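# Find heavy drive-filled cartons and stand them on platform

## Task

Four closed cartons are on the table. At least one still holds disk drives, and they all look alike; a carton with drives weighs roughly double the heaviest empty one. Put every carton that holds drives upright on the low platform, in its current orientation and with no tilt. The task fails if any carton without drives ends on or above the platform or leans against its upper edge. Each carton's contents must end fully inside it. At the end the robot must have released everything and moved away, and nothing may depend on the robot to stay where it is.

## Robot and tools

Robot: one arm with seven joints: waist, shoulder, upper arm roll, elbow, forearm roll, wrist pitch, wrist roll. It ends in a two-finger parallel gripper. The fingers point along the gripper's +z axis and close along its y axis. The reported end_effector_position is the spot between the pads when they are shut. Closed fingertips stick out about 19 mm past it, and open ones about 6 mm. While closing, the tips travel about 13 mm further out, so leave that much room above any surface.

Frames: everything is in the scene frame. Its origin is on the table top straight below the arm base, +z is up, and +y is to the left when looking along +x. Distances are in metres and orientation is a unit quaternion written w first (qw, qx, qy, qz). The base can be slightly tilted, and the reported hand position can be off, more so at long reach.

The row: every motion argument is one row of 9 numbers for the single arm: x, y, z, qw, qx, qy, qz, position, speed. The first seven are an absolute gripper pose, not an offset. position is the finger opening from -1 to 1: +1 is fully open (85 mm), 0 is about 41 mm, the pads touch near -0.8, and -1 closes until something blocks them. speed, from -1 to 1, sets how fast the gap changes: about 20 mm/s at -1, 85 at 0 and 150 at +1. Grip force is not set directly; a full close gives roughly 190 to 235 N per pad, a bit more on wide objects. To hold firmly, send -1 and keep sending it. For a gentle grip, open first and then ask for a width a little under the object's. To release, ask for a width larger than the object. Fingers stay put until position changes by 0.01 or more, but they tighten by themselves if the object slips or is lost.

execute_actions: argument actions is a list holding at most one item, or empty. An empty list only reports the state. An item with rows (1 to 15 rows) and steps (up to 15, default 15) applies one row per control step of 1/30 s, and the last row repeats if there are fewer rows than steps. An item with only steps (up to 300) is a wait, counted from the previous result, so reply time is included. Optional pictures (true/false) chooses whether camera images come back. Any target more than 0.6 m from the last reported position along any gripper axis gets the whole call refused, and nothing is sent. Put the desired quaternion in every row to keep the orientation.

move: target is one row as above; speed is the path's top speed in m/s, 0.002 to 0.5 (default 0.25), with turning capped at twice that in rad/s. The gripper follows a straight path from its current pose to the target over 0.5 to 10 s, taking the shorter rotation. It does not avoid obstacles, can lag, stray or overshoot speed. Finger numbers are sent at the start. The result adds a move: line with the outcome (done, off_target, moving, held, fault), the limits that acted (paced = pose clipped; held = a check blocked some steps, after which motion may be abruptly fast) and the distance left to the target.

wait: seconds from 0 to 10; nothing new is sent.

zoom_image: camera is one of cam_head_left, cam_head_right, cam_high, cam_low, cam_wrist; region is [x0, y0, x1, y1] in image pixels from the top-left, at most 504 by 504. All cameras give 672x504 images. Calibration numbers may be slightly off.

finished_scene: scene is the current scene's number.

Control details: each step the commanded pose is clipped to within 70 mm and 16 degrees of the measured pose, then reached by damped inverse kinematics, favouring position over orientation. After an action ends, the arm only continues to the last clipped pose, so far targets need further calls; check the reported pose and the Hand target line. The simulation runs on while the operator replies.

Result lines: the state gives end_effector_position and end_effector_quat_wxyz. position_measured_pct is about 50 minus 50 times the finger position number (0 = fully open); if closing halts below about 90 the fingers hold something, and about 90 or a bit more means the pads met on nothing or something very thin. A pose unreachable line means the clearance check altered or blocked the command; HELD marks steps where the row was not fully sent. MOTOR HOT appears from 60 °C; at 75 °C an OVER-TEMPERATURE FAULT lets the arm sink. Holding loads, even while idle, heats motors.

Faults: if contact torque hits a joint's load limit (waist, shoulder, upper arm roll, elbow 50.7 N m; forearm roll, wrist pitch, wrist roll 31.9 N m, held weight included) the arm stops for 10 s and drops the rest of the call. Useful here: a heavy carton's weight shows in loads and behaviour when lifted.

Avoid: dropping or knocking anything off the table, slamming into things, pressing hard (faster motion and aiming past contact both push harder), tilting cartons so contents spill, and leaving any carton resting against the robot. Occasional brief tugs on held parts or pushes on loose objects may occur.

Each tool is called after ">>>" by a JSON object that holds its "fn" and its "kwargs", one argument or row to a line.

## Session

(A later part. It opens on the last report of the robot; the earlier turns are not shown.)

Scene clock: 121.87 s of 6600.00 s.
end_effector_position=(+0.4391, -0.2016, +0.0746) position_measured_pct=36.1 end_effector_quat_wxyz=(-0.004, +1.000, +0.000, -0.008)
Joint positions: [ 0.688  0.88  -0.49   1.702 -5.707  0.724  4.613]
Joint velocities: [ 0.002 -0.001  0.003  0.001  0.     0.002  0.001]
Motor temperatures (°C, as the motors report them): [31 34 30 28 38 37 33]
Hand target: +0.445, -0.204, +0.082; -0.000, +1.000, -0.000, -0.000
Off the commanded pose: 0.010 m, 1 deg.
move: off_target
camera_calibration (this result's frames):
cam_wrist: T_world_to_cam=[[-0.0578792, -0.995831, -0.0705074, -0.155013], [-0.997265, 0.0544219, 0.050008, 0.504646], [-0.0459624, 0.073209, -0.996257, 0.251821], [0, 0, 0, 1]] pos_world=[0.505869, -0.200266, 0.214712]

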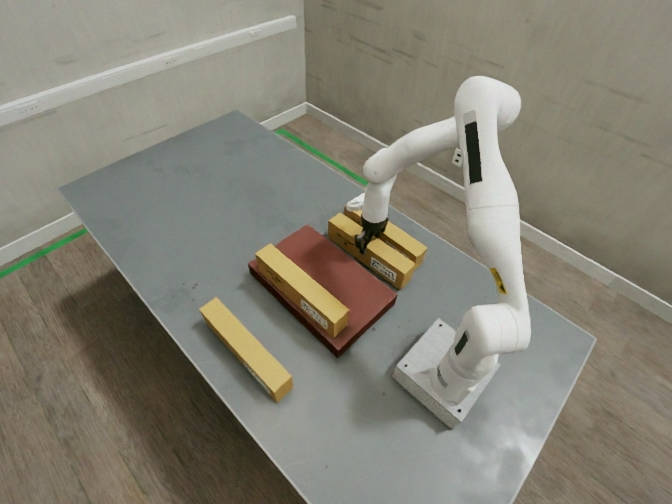

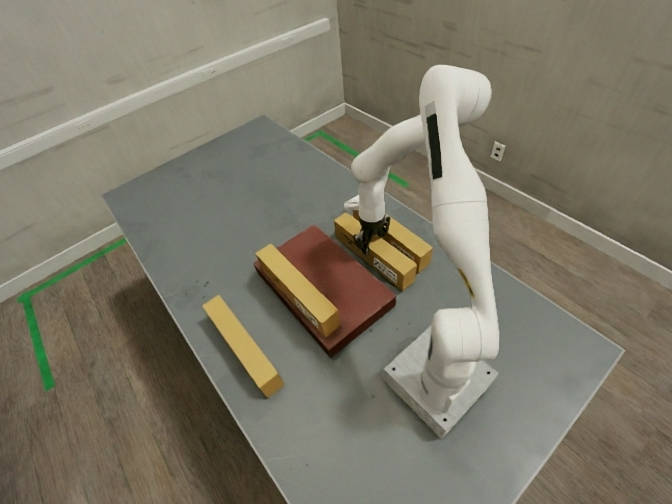

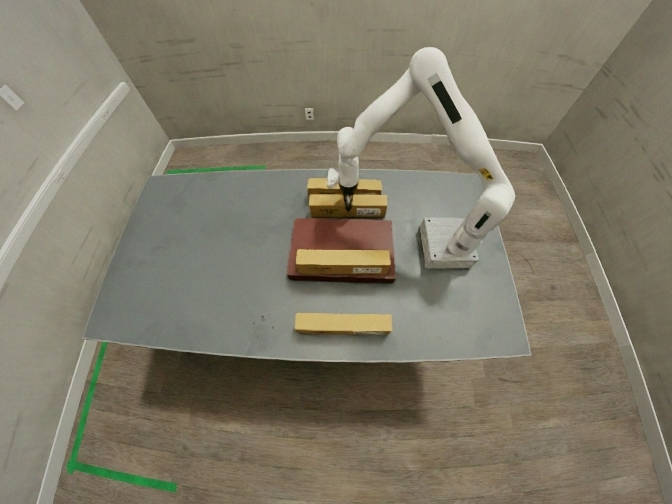

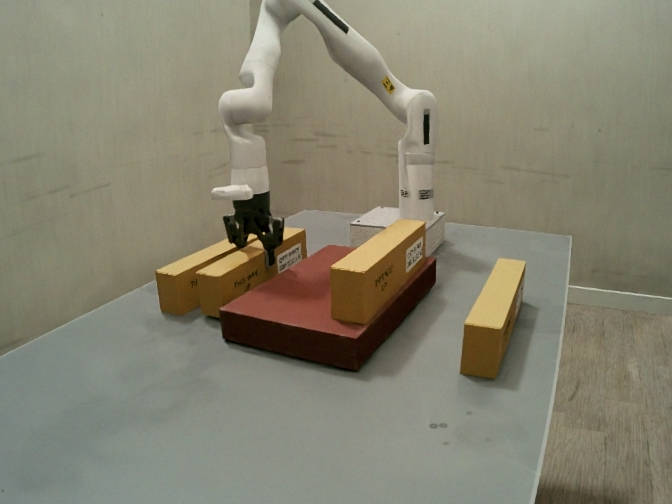

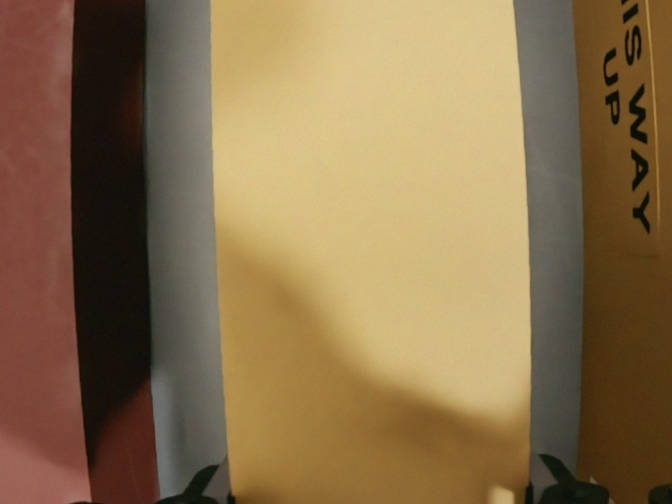

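Heavy too. Place at y≈0.

>>> {"fn": "move", "kwargs": {
  "target": [0.45, -0.204, 0.15, 0, 1, 0, 0.006, -1, 0],
  "speed": 0.1
}}

>>> {"fn": "move", "kwargs": {
  "target": [0.465, -0.002, 0.15, 0, 1, 0, 0.008, -1, 0],
  "speed": 0.15
}}

>>> {"fn": "move", "kwargs": {
  "target": [0.462, -0.002, 0.124, 0, 1, 0, 0.003, -1, 0],
  "speed": 0.025
}}

>>> {"fn": "execute_actions", "kwargs": {
  "actions": [
    {"rows":[[0.461,-0.002,0.1245,0,1,0,0,0.7,0]],"steps":11}
  ],
  "pictures": false
}}

>>> {"fn": "move", "kwargs": {
  "target": [0.46, -0.002, 0.175, 0, 1, 0, 0, 0.7, 0],
  "speed": 0.12
}}

>>> {"fn": "move", "kwargs": {
  "target": [0.45, -0.293, 0.165, 0, 1, 0, 0, 0.9, 0]
}}

Scene clock: 133.13 s of 6600.00 s.
end_effector_position=(+0.4443, -0.2018, +0.1423) position_measured_pct=36.1 end_effector_quat_wxyz=(-0.004, +1.000, +0.000, -0.002)
Joint positions: [ 0.729  0.767 -0.559  1.663 -5.786  0.863  4.675]
Joint velocities: [ 0.003 -0.002  0.005  0.004  0.001  0.002  0.001]
Motor temperatures (°C, as the motors report them): [31 34 30 28 38 37 33]
Hand target: +0.450, -0.204, +0.150; -0.000, +1.000, -0.000, +0.006
Off the commanded pose: 0.010 m, 1 deg.
After step 90, 7.20 s passed at rest.
move: off_target
camera_calibration (this result's frames):
cam_wrist: T_world_to_cam=[[-0.0571051, -0.995782, -0.0718087, -0.150289], [-0.997754, 0.0544003, 0.0390767, 0.508217], [-0.0350054, 0.0738789, -0.996653, 0.314814], [0, 0, 0, 1]] pos_world=[0.509513, -0.20056, 0.283109]

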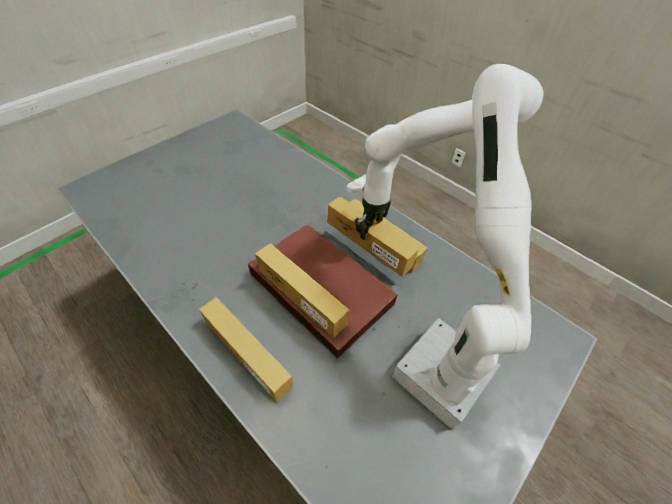

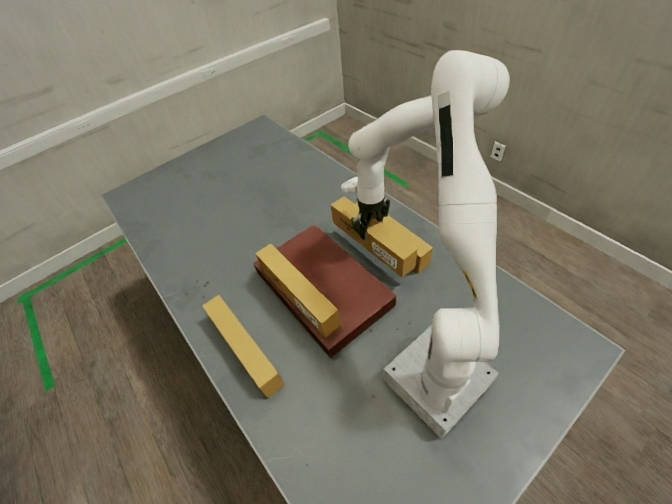

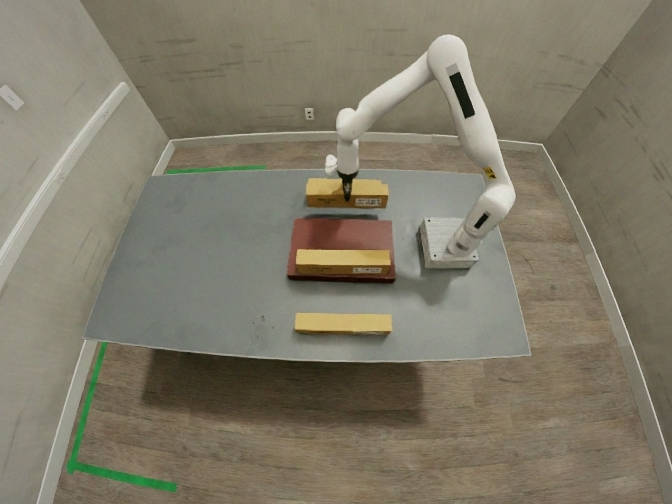

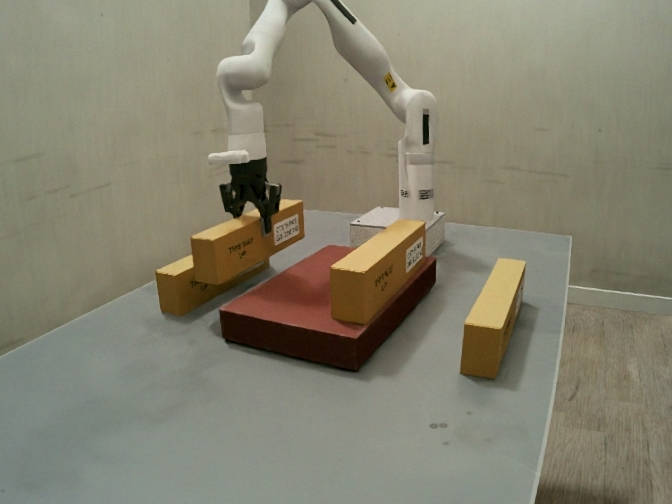

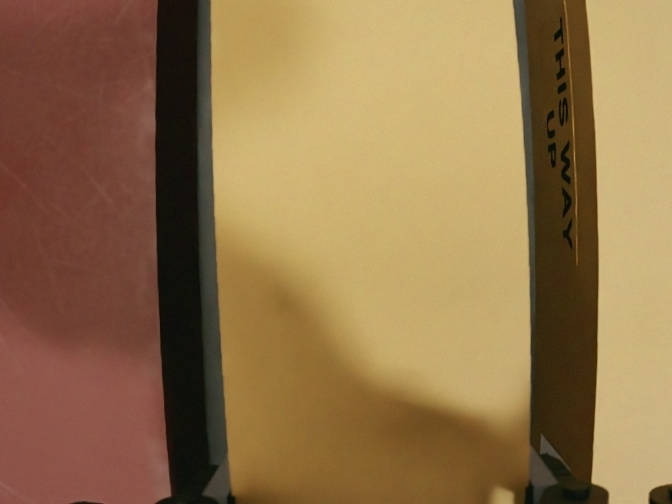

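Scene clock: 134.90 s of 6600.00 s.
end_effector_position=(+0.4589, -0.0023, +0.1430) position_measured_pct=36.1 end_effector_quat_wxyz=(-0.001, +1.000, -0.000, -0.001)
Joint positions: [ 0.311  0.713 -0.547  1.776 -5.787  0.793  4.226]
Joint velocities: [-0.004  0.001 -0.005 -0.    -0.001 -0.001 -0.001]
Motor temperatures (°C, as the motors report them): [31 34 30 28 38 37 33]
Hand target: +0.465, -0.001, +0.150; -0.001, +1.000, +0.000, +0.008
Off the commanded pose: 0.009 m, 1 deg.
move: off_target
camera_calibration (this result's frames):
cam_wrist: T_world_to_cam=[[-0.0578302, -0.996185, -0.0653565, 0.0486977], [-0.997827, 0.0556062, 0.0353506, 0.512484], [-0.0315815, 0.0672588, -0.997236, 0.299782], [0, 0, 0, 1]] pos_world=[0.523654, -0.000148345, 0.284019]

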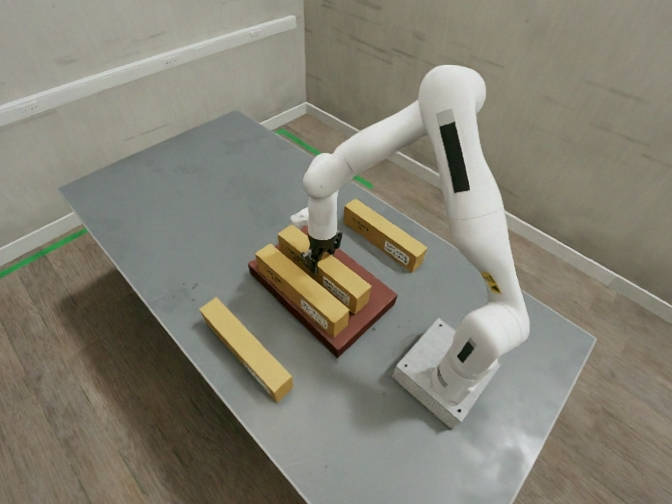

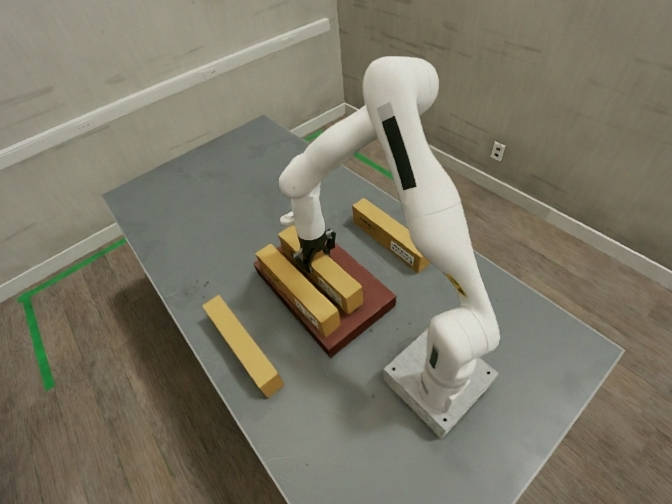

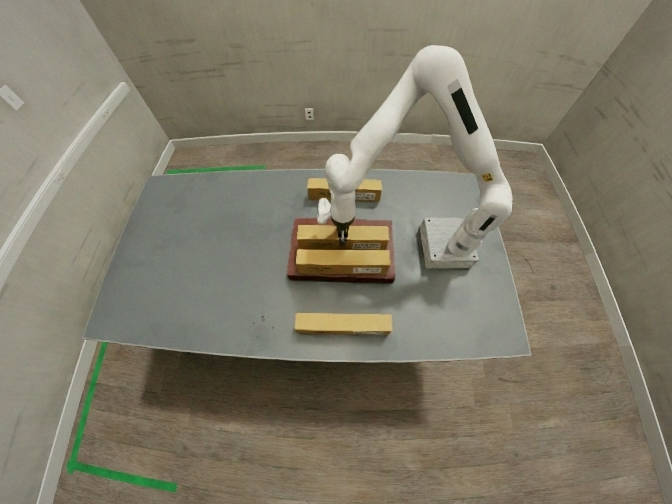

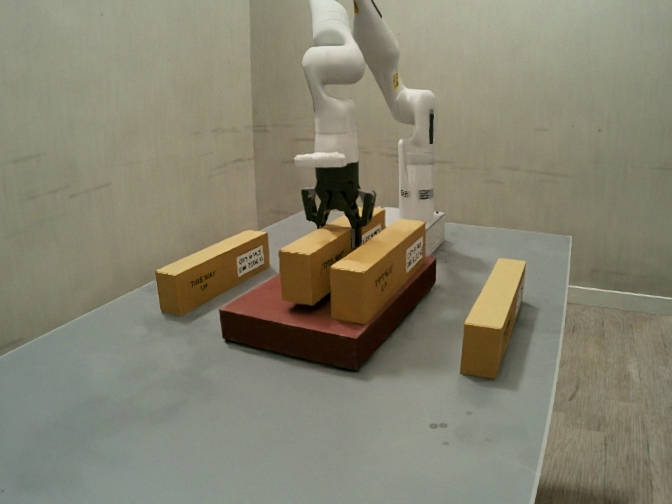

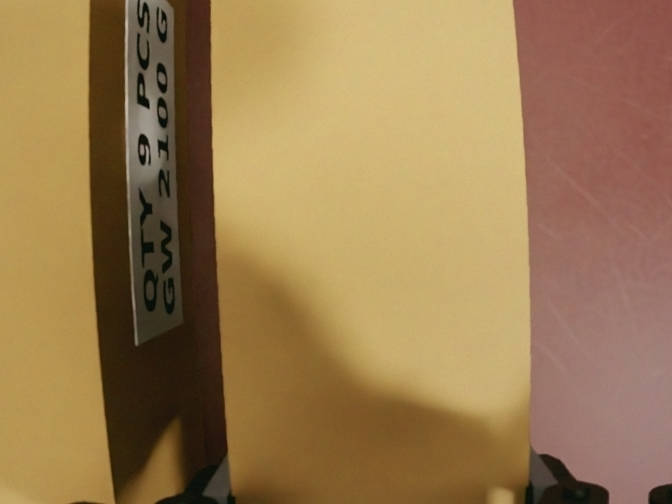

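Scene clock: 135.90 s of 6600.00 s.
end_effector_position=(+0.4588, -0.0022, +0.1247) position_measured_pct=36.1 end_effector_quat_wxyz=(+0.001, +1.000, +0.000, +0.000)
Joint positions: [ 0.293  0.743 -0.524  1.79  -5.758  0.749  4.201]
Joint velocities: [-0.002 -0.001  0.001  0.     0.     0.    -0.001]
Motor temperatures (°C, as the motors report them): [31 34 30 28 38 37 33]
Hand target: +0.462, -0.002, +0.124; +0.000, +1.000, +0.000, +0.003
Off the commanded pose: 0.003 m, 0 deg.
move: done
camera_calibration (this result's frames):
cam_wrist: T_world_to_cam=[[-0.056708, -0.996506, -0.0613159, 0.0465511], [-0.997928, 0.0547041, 0.0338824, 0.513285], [-0.0304098, 0.0631102, -0.997543, 0.281048], [0, 0, 0, 1]] pos_world=[0.523408, 0.000572661, 0.265821]

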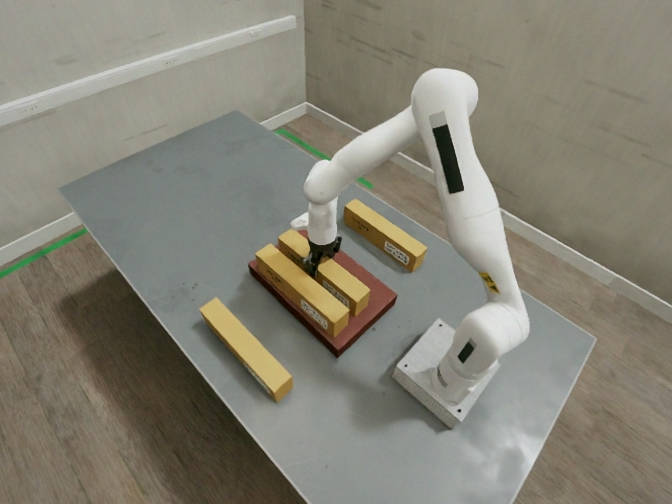

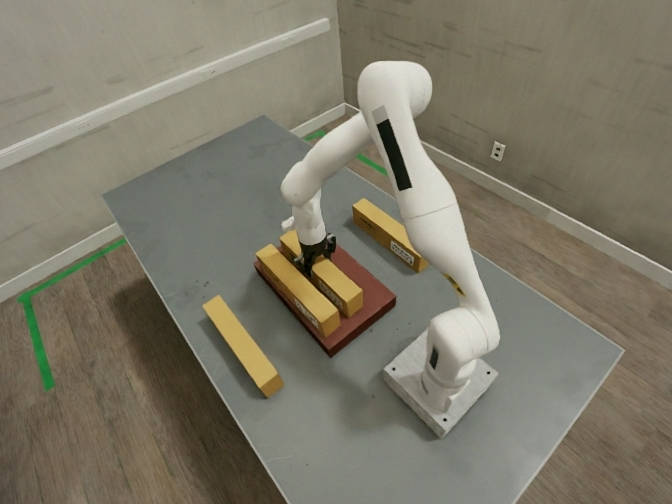

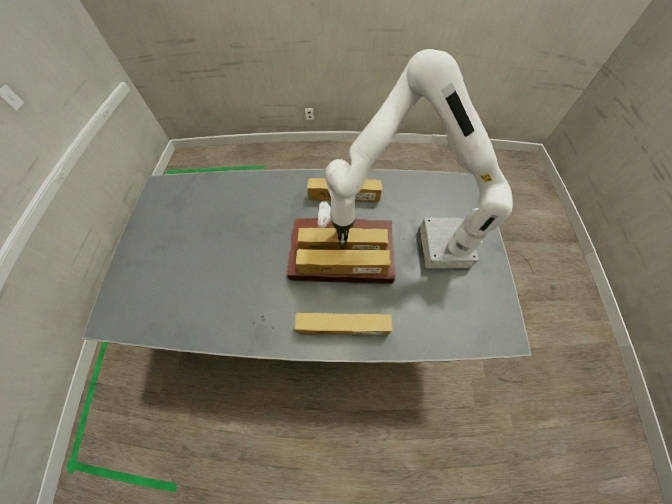

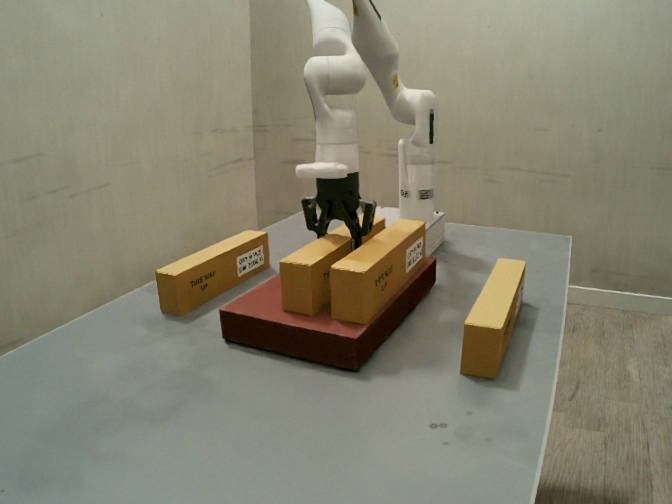

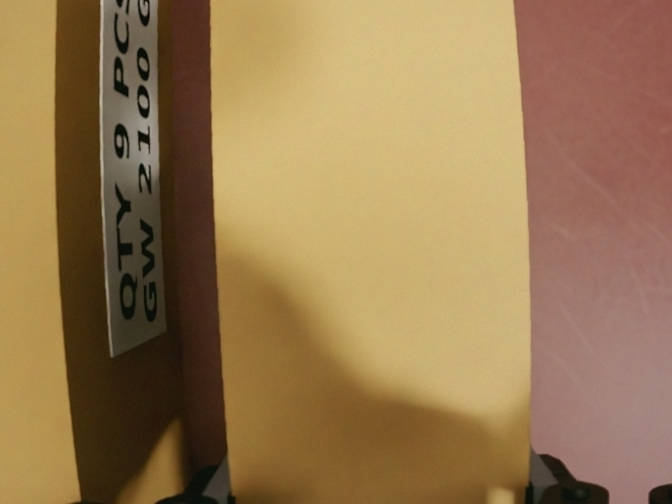

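Scene clock: 136.27 s of 6600.00 s.
end_effector_position=(+0.4610, -0.0020, +0.1246) position_measured_pct=15.5 end_effector_quat_wxyz=(+0.000, +1.000, +0.000, +0.000)
Joint positions: [ 0.293  0.747 -0.525  1.782 -5.759  0.753  4.204]
Joint velocities: [ 0.    -0.     0.    -0.    -0.    -0.001 -0.003]
Motor temperatures (°C, as the motors report them): [31 34 30 28 38 37 33]
Hand target: +0.461, -0.002, +0.125; +0.000, +1.000, -0.000, -0.000
Off the commanded pose: 0.000 m, 0 deg.
Steps of this call (steps 1 to 11: all 11 steps of this action). Readings (end_effector_position | what the end effector reports):
1: (+0.4587, -0.0022, +0.1248) | position_measured_pct=36.1
2: (+0.4587, -0.0022, +0.1244) | position_measured_pct=35.7
4: (+0.4600, -0.0021, +0.1244) | position_measured_pct=31.3
8: (+0.4610, -0.0020, +0.1246) | position_measured_pct=19.8
11: the state above

Scene clock: 137.23 s of 6600.00 s.
end_effector_position=(+0.4598, -0.0018, +0.1749) position_measured_pct=15.1 end_effector_quat_wxyz=(-0.000, +1.000, +0.000, -0.000)
Joint positions: [ 0.329  0.661 -0.578  1.746 -5.827  0.87   4.259]
Joint velocities: [ 0.002 -0.005  0.002 -0.    -0.    -0.     0.002]
Motor temperatures (°C, as the motors report them): [31 34 30 28 38 37 33]
Hand target: +0.460, -0.002, +0.175; -0.000, +1.000, -0.000, -0.000
Off the commanded pose: 0.000 m, 0 deg.
move: done
camera_calibration (this result's frames):
cam_wrist: T_world_to_cam=[[-0.0566234, -0.996384, -0.0633458, 0.0504235], [-0.997916, 0.0545156, 0.0345236, 0.512389], [-0.0309454, 0.0651686, -0.997394, 0.331295], [0, 0, 0, 1]] pos_world=[0.524428, 0.000717935, 0.315936]

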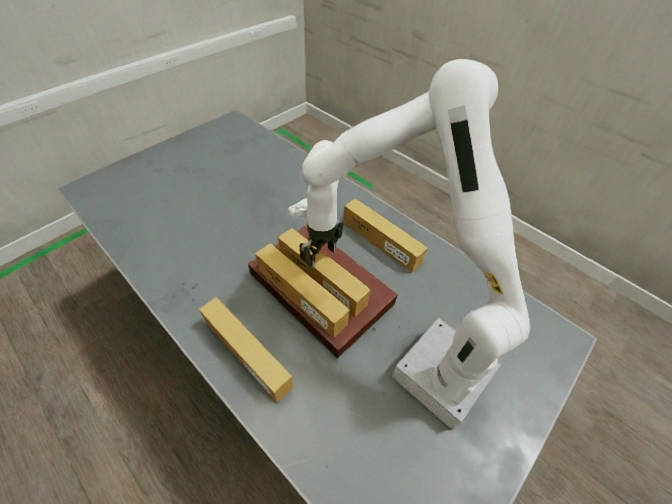

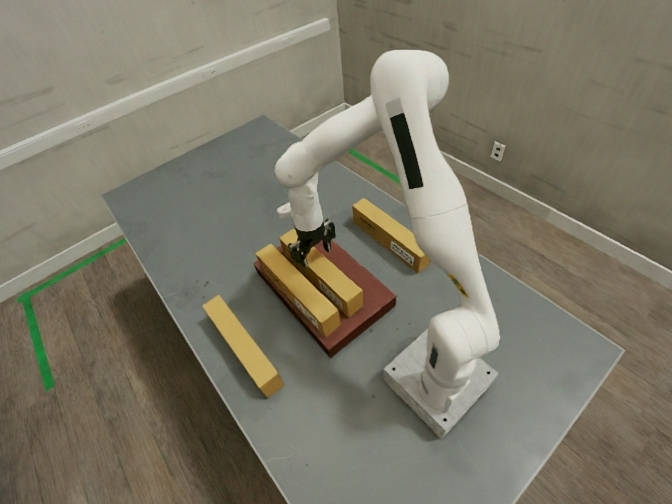

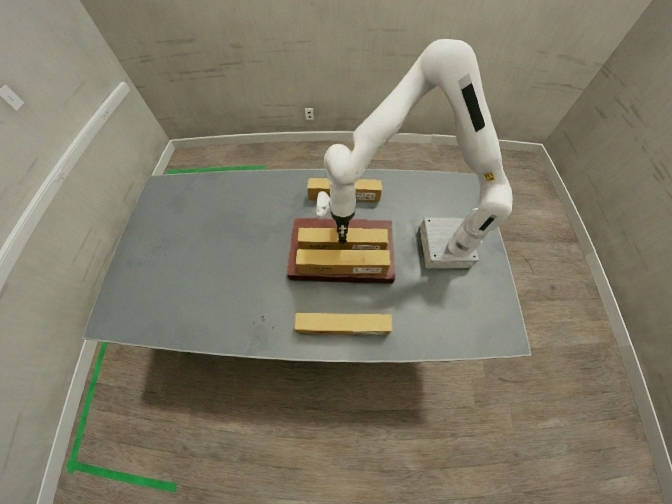

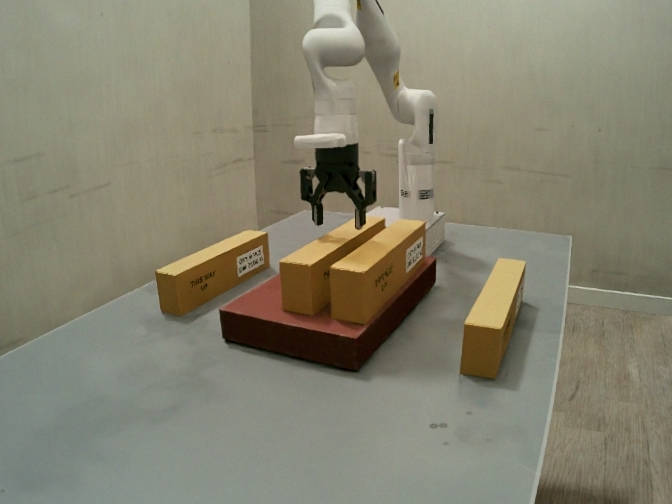

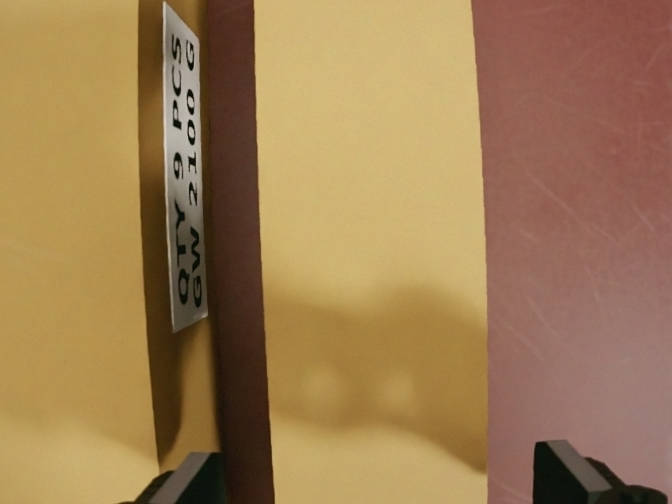

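Scene clock: 138.77 s of 6600.00 s.
end_effector_position=(+0.4507, -0.2935, +0.1656) position_measured_pct=5.2 end_effector_quat_wxyz=(+0.001, +1.000, +0.000, -0.000)
Joint positions: [ 0.844  0.809 -0.553  1.461 -5.812  1.002  4.886]
Joint velocities: [ 0.005  0.007  0.005 -0.001 -0.003 -0.001  0.002]
Motor temperatures (°C, as the motors report them): [31 34 30 28 38 37 33]
Hand target: +0.450, -0.294, +0.165; +0.001, +1.000, -0.000, -0.001
Off the commanded pose: 0.001 m, 0 deg.
move: done
camera_calibration (this result's frames):
cam_wrist: T_world_to_cam=[[-0.0564312, -0.996537, -0.0610702, -0.2419], [-0.997925, 0.054399, 0.0344442, 0.519548], [-0.0310027, 0.0628872, -0.997539, 0.340185], [0, 0, 0, 1]] pos_world=[0.515366, -0.290718, 0.306679]

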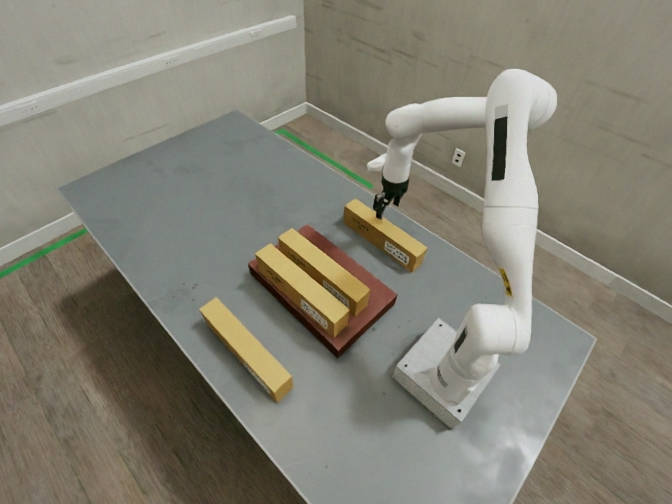

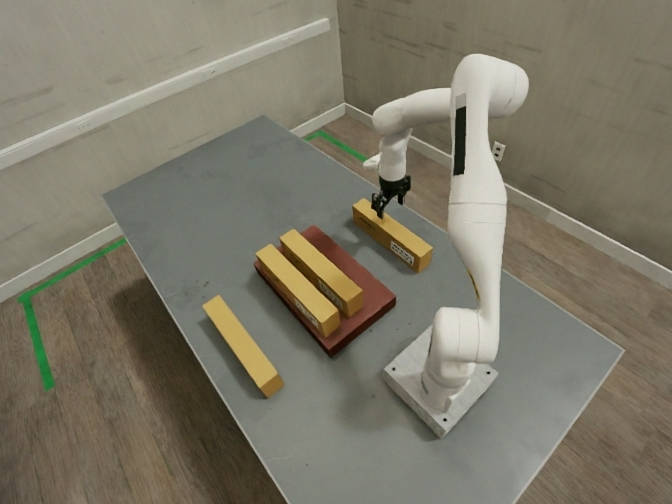

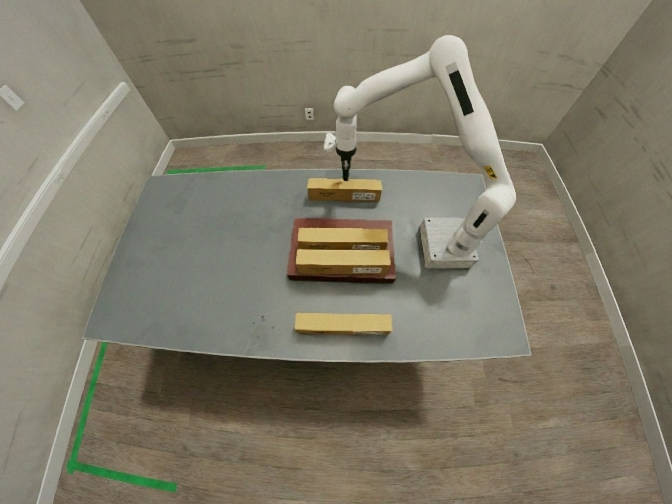

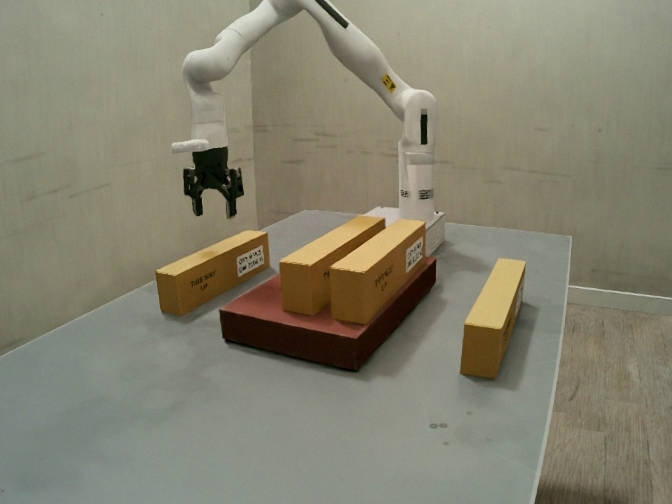

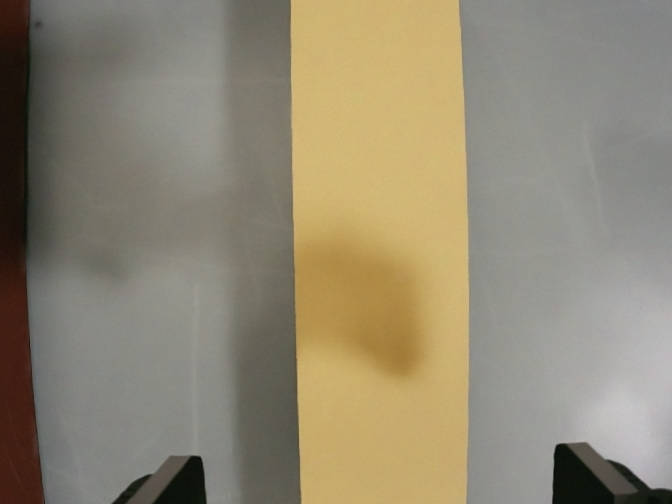

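>>> {"fn": "move", "kwargs": {
  "target": [0.45, -0.2955, 0.064, 0, 1, 0, 0, 0.8, 0],
  "speed": 0.12
}}

>>> {"fn": "execute_actions", "kwargs": {
  "actions": [
    {"rows":[[0.45,-0.2955,0.064,0,1,0,0,-1,0]],"steps":15}
  ],
  "pictures": false
}}

>>> {"fn": "move", "kwargs": {
  "target": [0.45, -0.2955, 0.082, 0, 1, 0, 0, -1, 0],
  "speed": 0.04
}}

Scene clock: 146.90 s of 6600.00 s.
end_effector_position=(+0.4502, -0.2959, +0.0641) position_measured_pct=9.9 end_effector_quat_wxyz=(+0.000, +1.000, -0.000, +0.000)
Joint positions: [ 0.811  0.969 -0.481  1.509 -5.722  0.801  4.824]
Joint velocities: [-0.003  0.004 -0.001 -0.     0.    -0.    -0.002]
Motor temperatures (°C, as the motors report them): [31 34 30 28 38 37 33]
Hand target: +0.450, -0.296, +0.064; +0.000, +1.000, +0.000, -0.000
Off the commanded pose: 0.001 m, 0 deg.
After step 90, 4.00 s passed at rest.
move: done
camera_calibration (this result's frames):
cam_wrist: T_world_to_cam=[[-0.05705, -0.996403, -0.0626527, -0.250091], [-0.997917, 0.0550185, 0.0336862, 0.522937], [-0.0301179, 0.064444, -0.997467, 0.239169], [0, 0, 0, 1]] pos_world=[0.514783, -0.293376, 0.205278]

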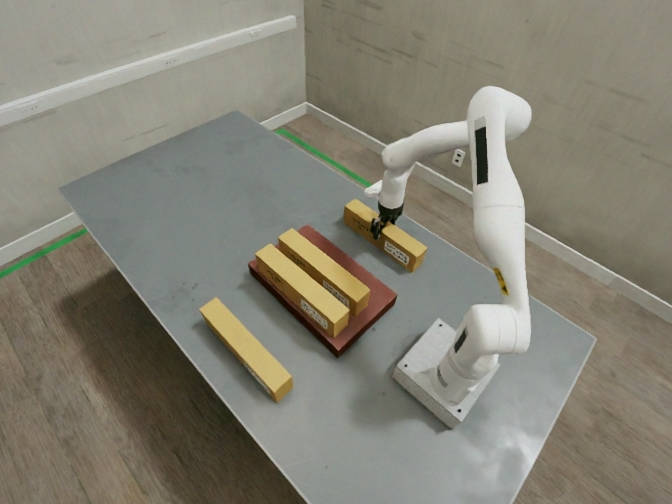

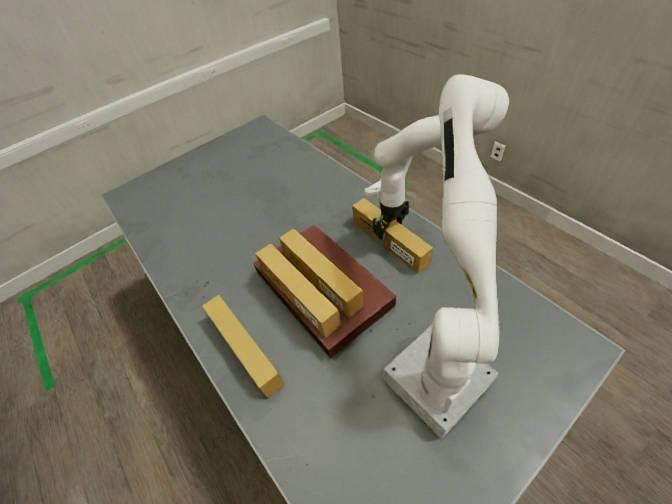

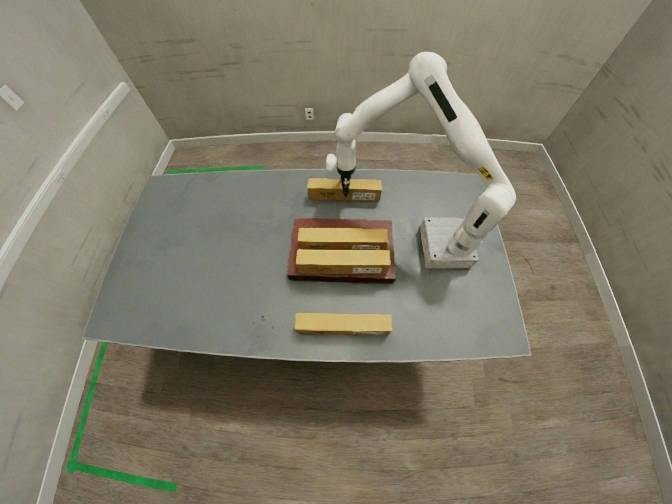

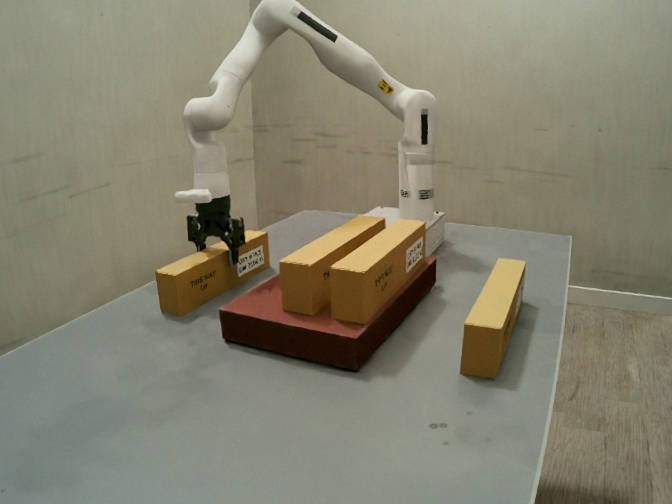

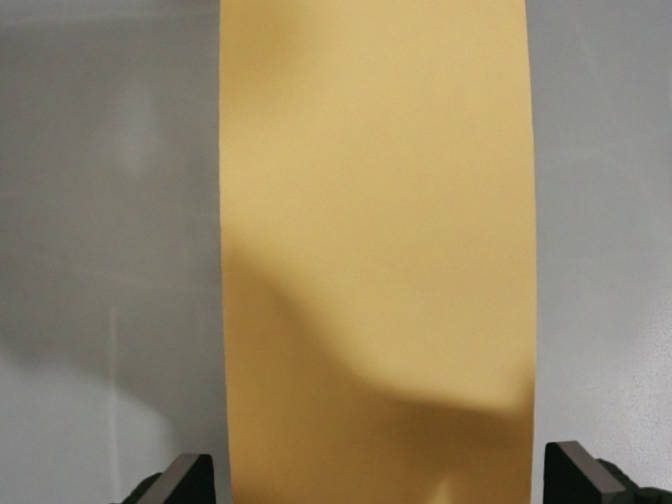

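Scene clock: 147.40 s of 6600.00 s.
end_effector_position=(+0.4500, -0.2961, +0.0647) position_measured_pct=36.1 end_effector_quat_wxyz=(+0.001, +1.000, -0.001, +0.000)
Joint positions: [ 0.812  0.967 -0.481  1.51  -5.722  0.801  4.823]
Joint velocities: [ 0.002 -0.001 -0.001  0.     0.002  0.    -0.002]
Motor temperatures (°C, as the motors report them): [31 34 30 28 38 37 33]
Hand target: +0.450, -0.296, +0.064; +0.000, +1.000, -0.000, -0.000
Off the commanded pose: 0.001 m, 0 deg.
Steps of this call (steps 1 to 15: all 15 steps of this action). Readings (end_effector_position | what the end effector reports):
1: (+0.4502, -0.2958, +0.0641) | position_measured_pct=9.9
2: (+0.4501, -0.2957, +0.0642) | position_measured_pct=10.3
4: (+0.4500, -0.2955, +0.0641) | position_measured_pct=14.7
8: (+0.4500, -0.2955, +0.0640) | position_measured_pct=25.8
15: the state above

Scene clock: 148.33 s of 6600.00 s.
end_effector_position=(+0.4442, -0.2921, +0.0734) position_measured_pct=36.1 end_effector_quat_wxyz=(-0.005, +1.000, +0.000, -0.008)
Joint positions: [ 0.819  0.952 -0.492  1.512 -5.739  0.833  4.836]
Joint velocities: [ 0.001 -0.001  0.002  0.001  0.001  0.001 -0.002]
Motor temperatures (°C, as the motors report them): [31 35 30 28 38 37 33]
Hand target: +0.450, -0.295, +0.082; -0.000, +1.000, +0.000, +0.000
Off the commanded pose: 0.011 m, 1 deg.
move: off_target
camera_calibration (this result's frames):
cam_wrist: T_world_to_cam=[[-0.0575575, -0.995665, -0.073066, -0.244823], [-0.997294, 0.0539894, 0.0499057, 0.514598], [-0.0457445, 0.0757407, -0.996078, 0.258065], [0, 0, 0, 1]] pos_world=[0.510919, -0.29109, 0.213483]

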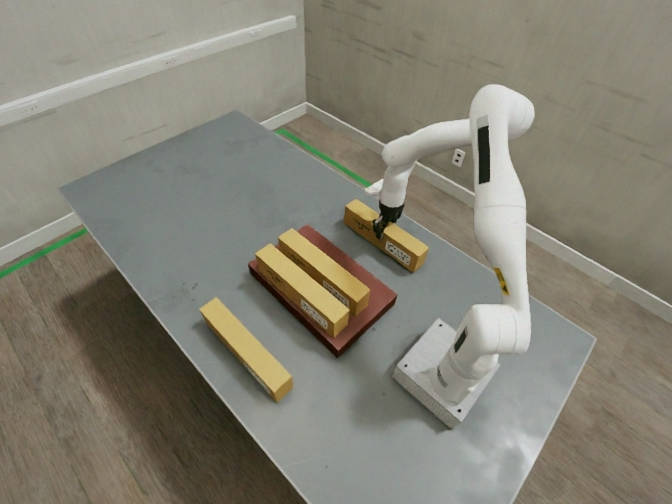

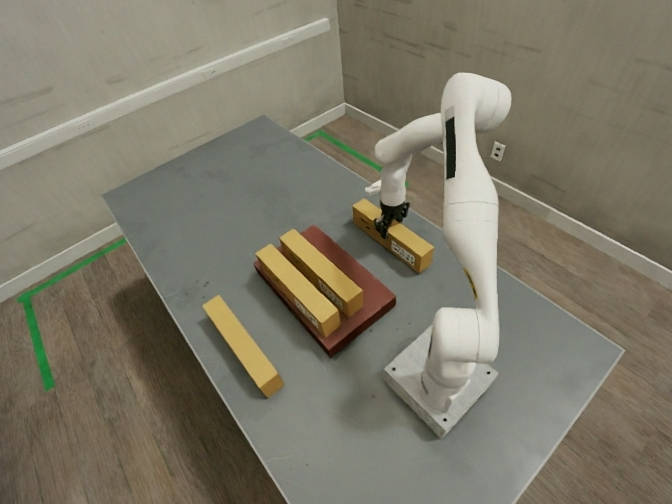

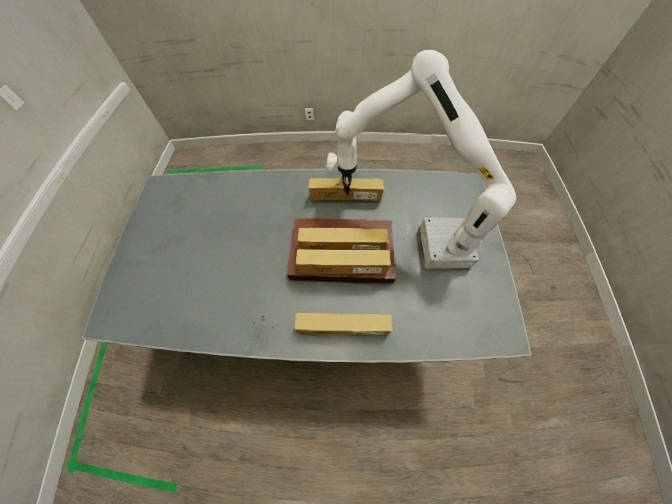

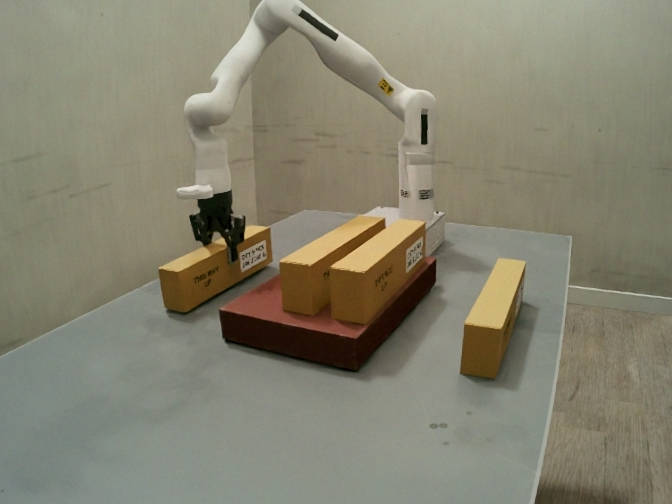

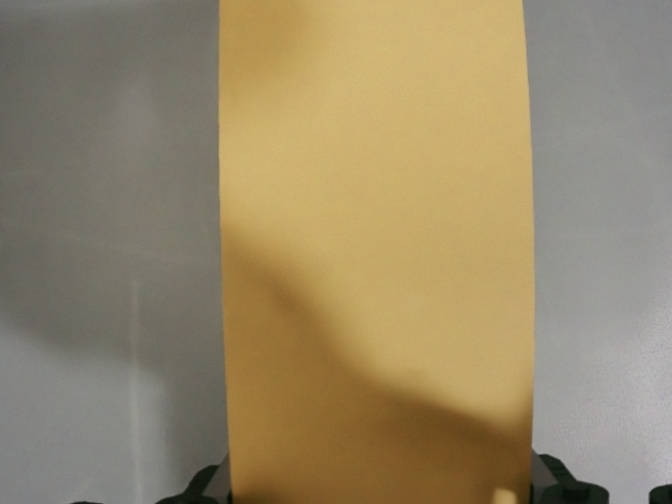

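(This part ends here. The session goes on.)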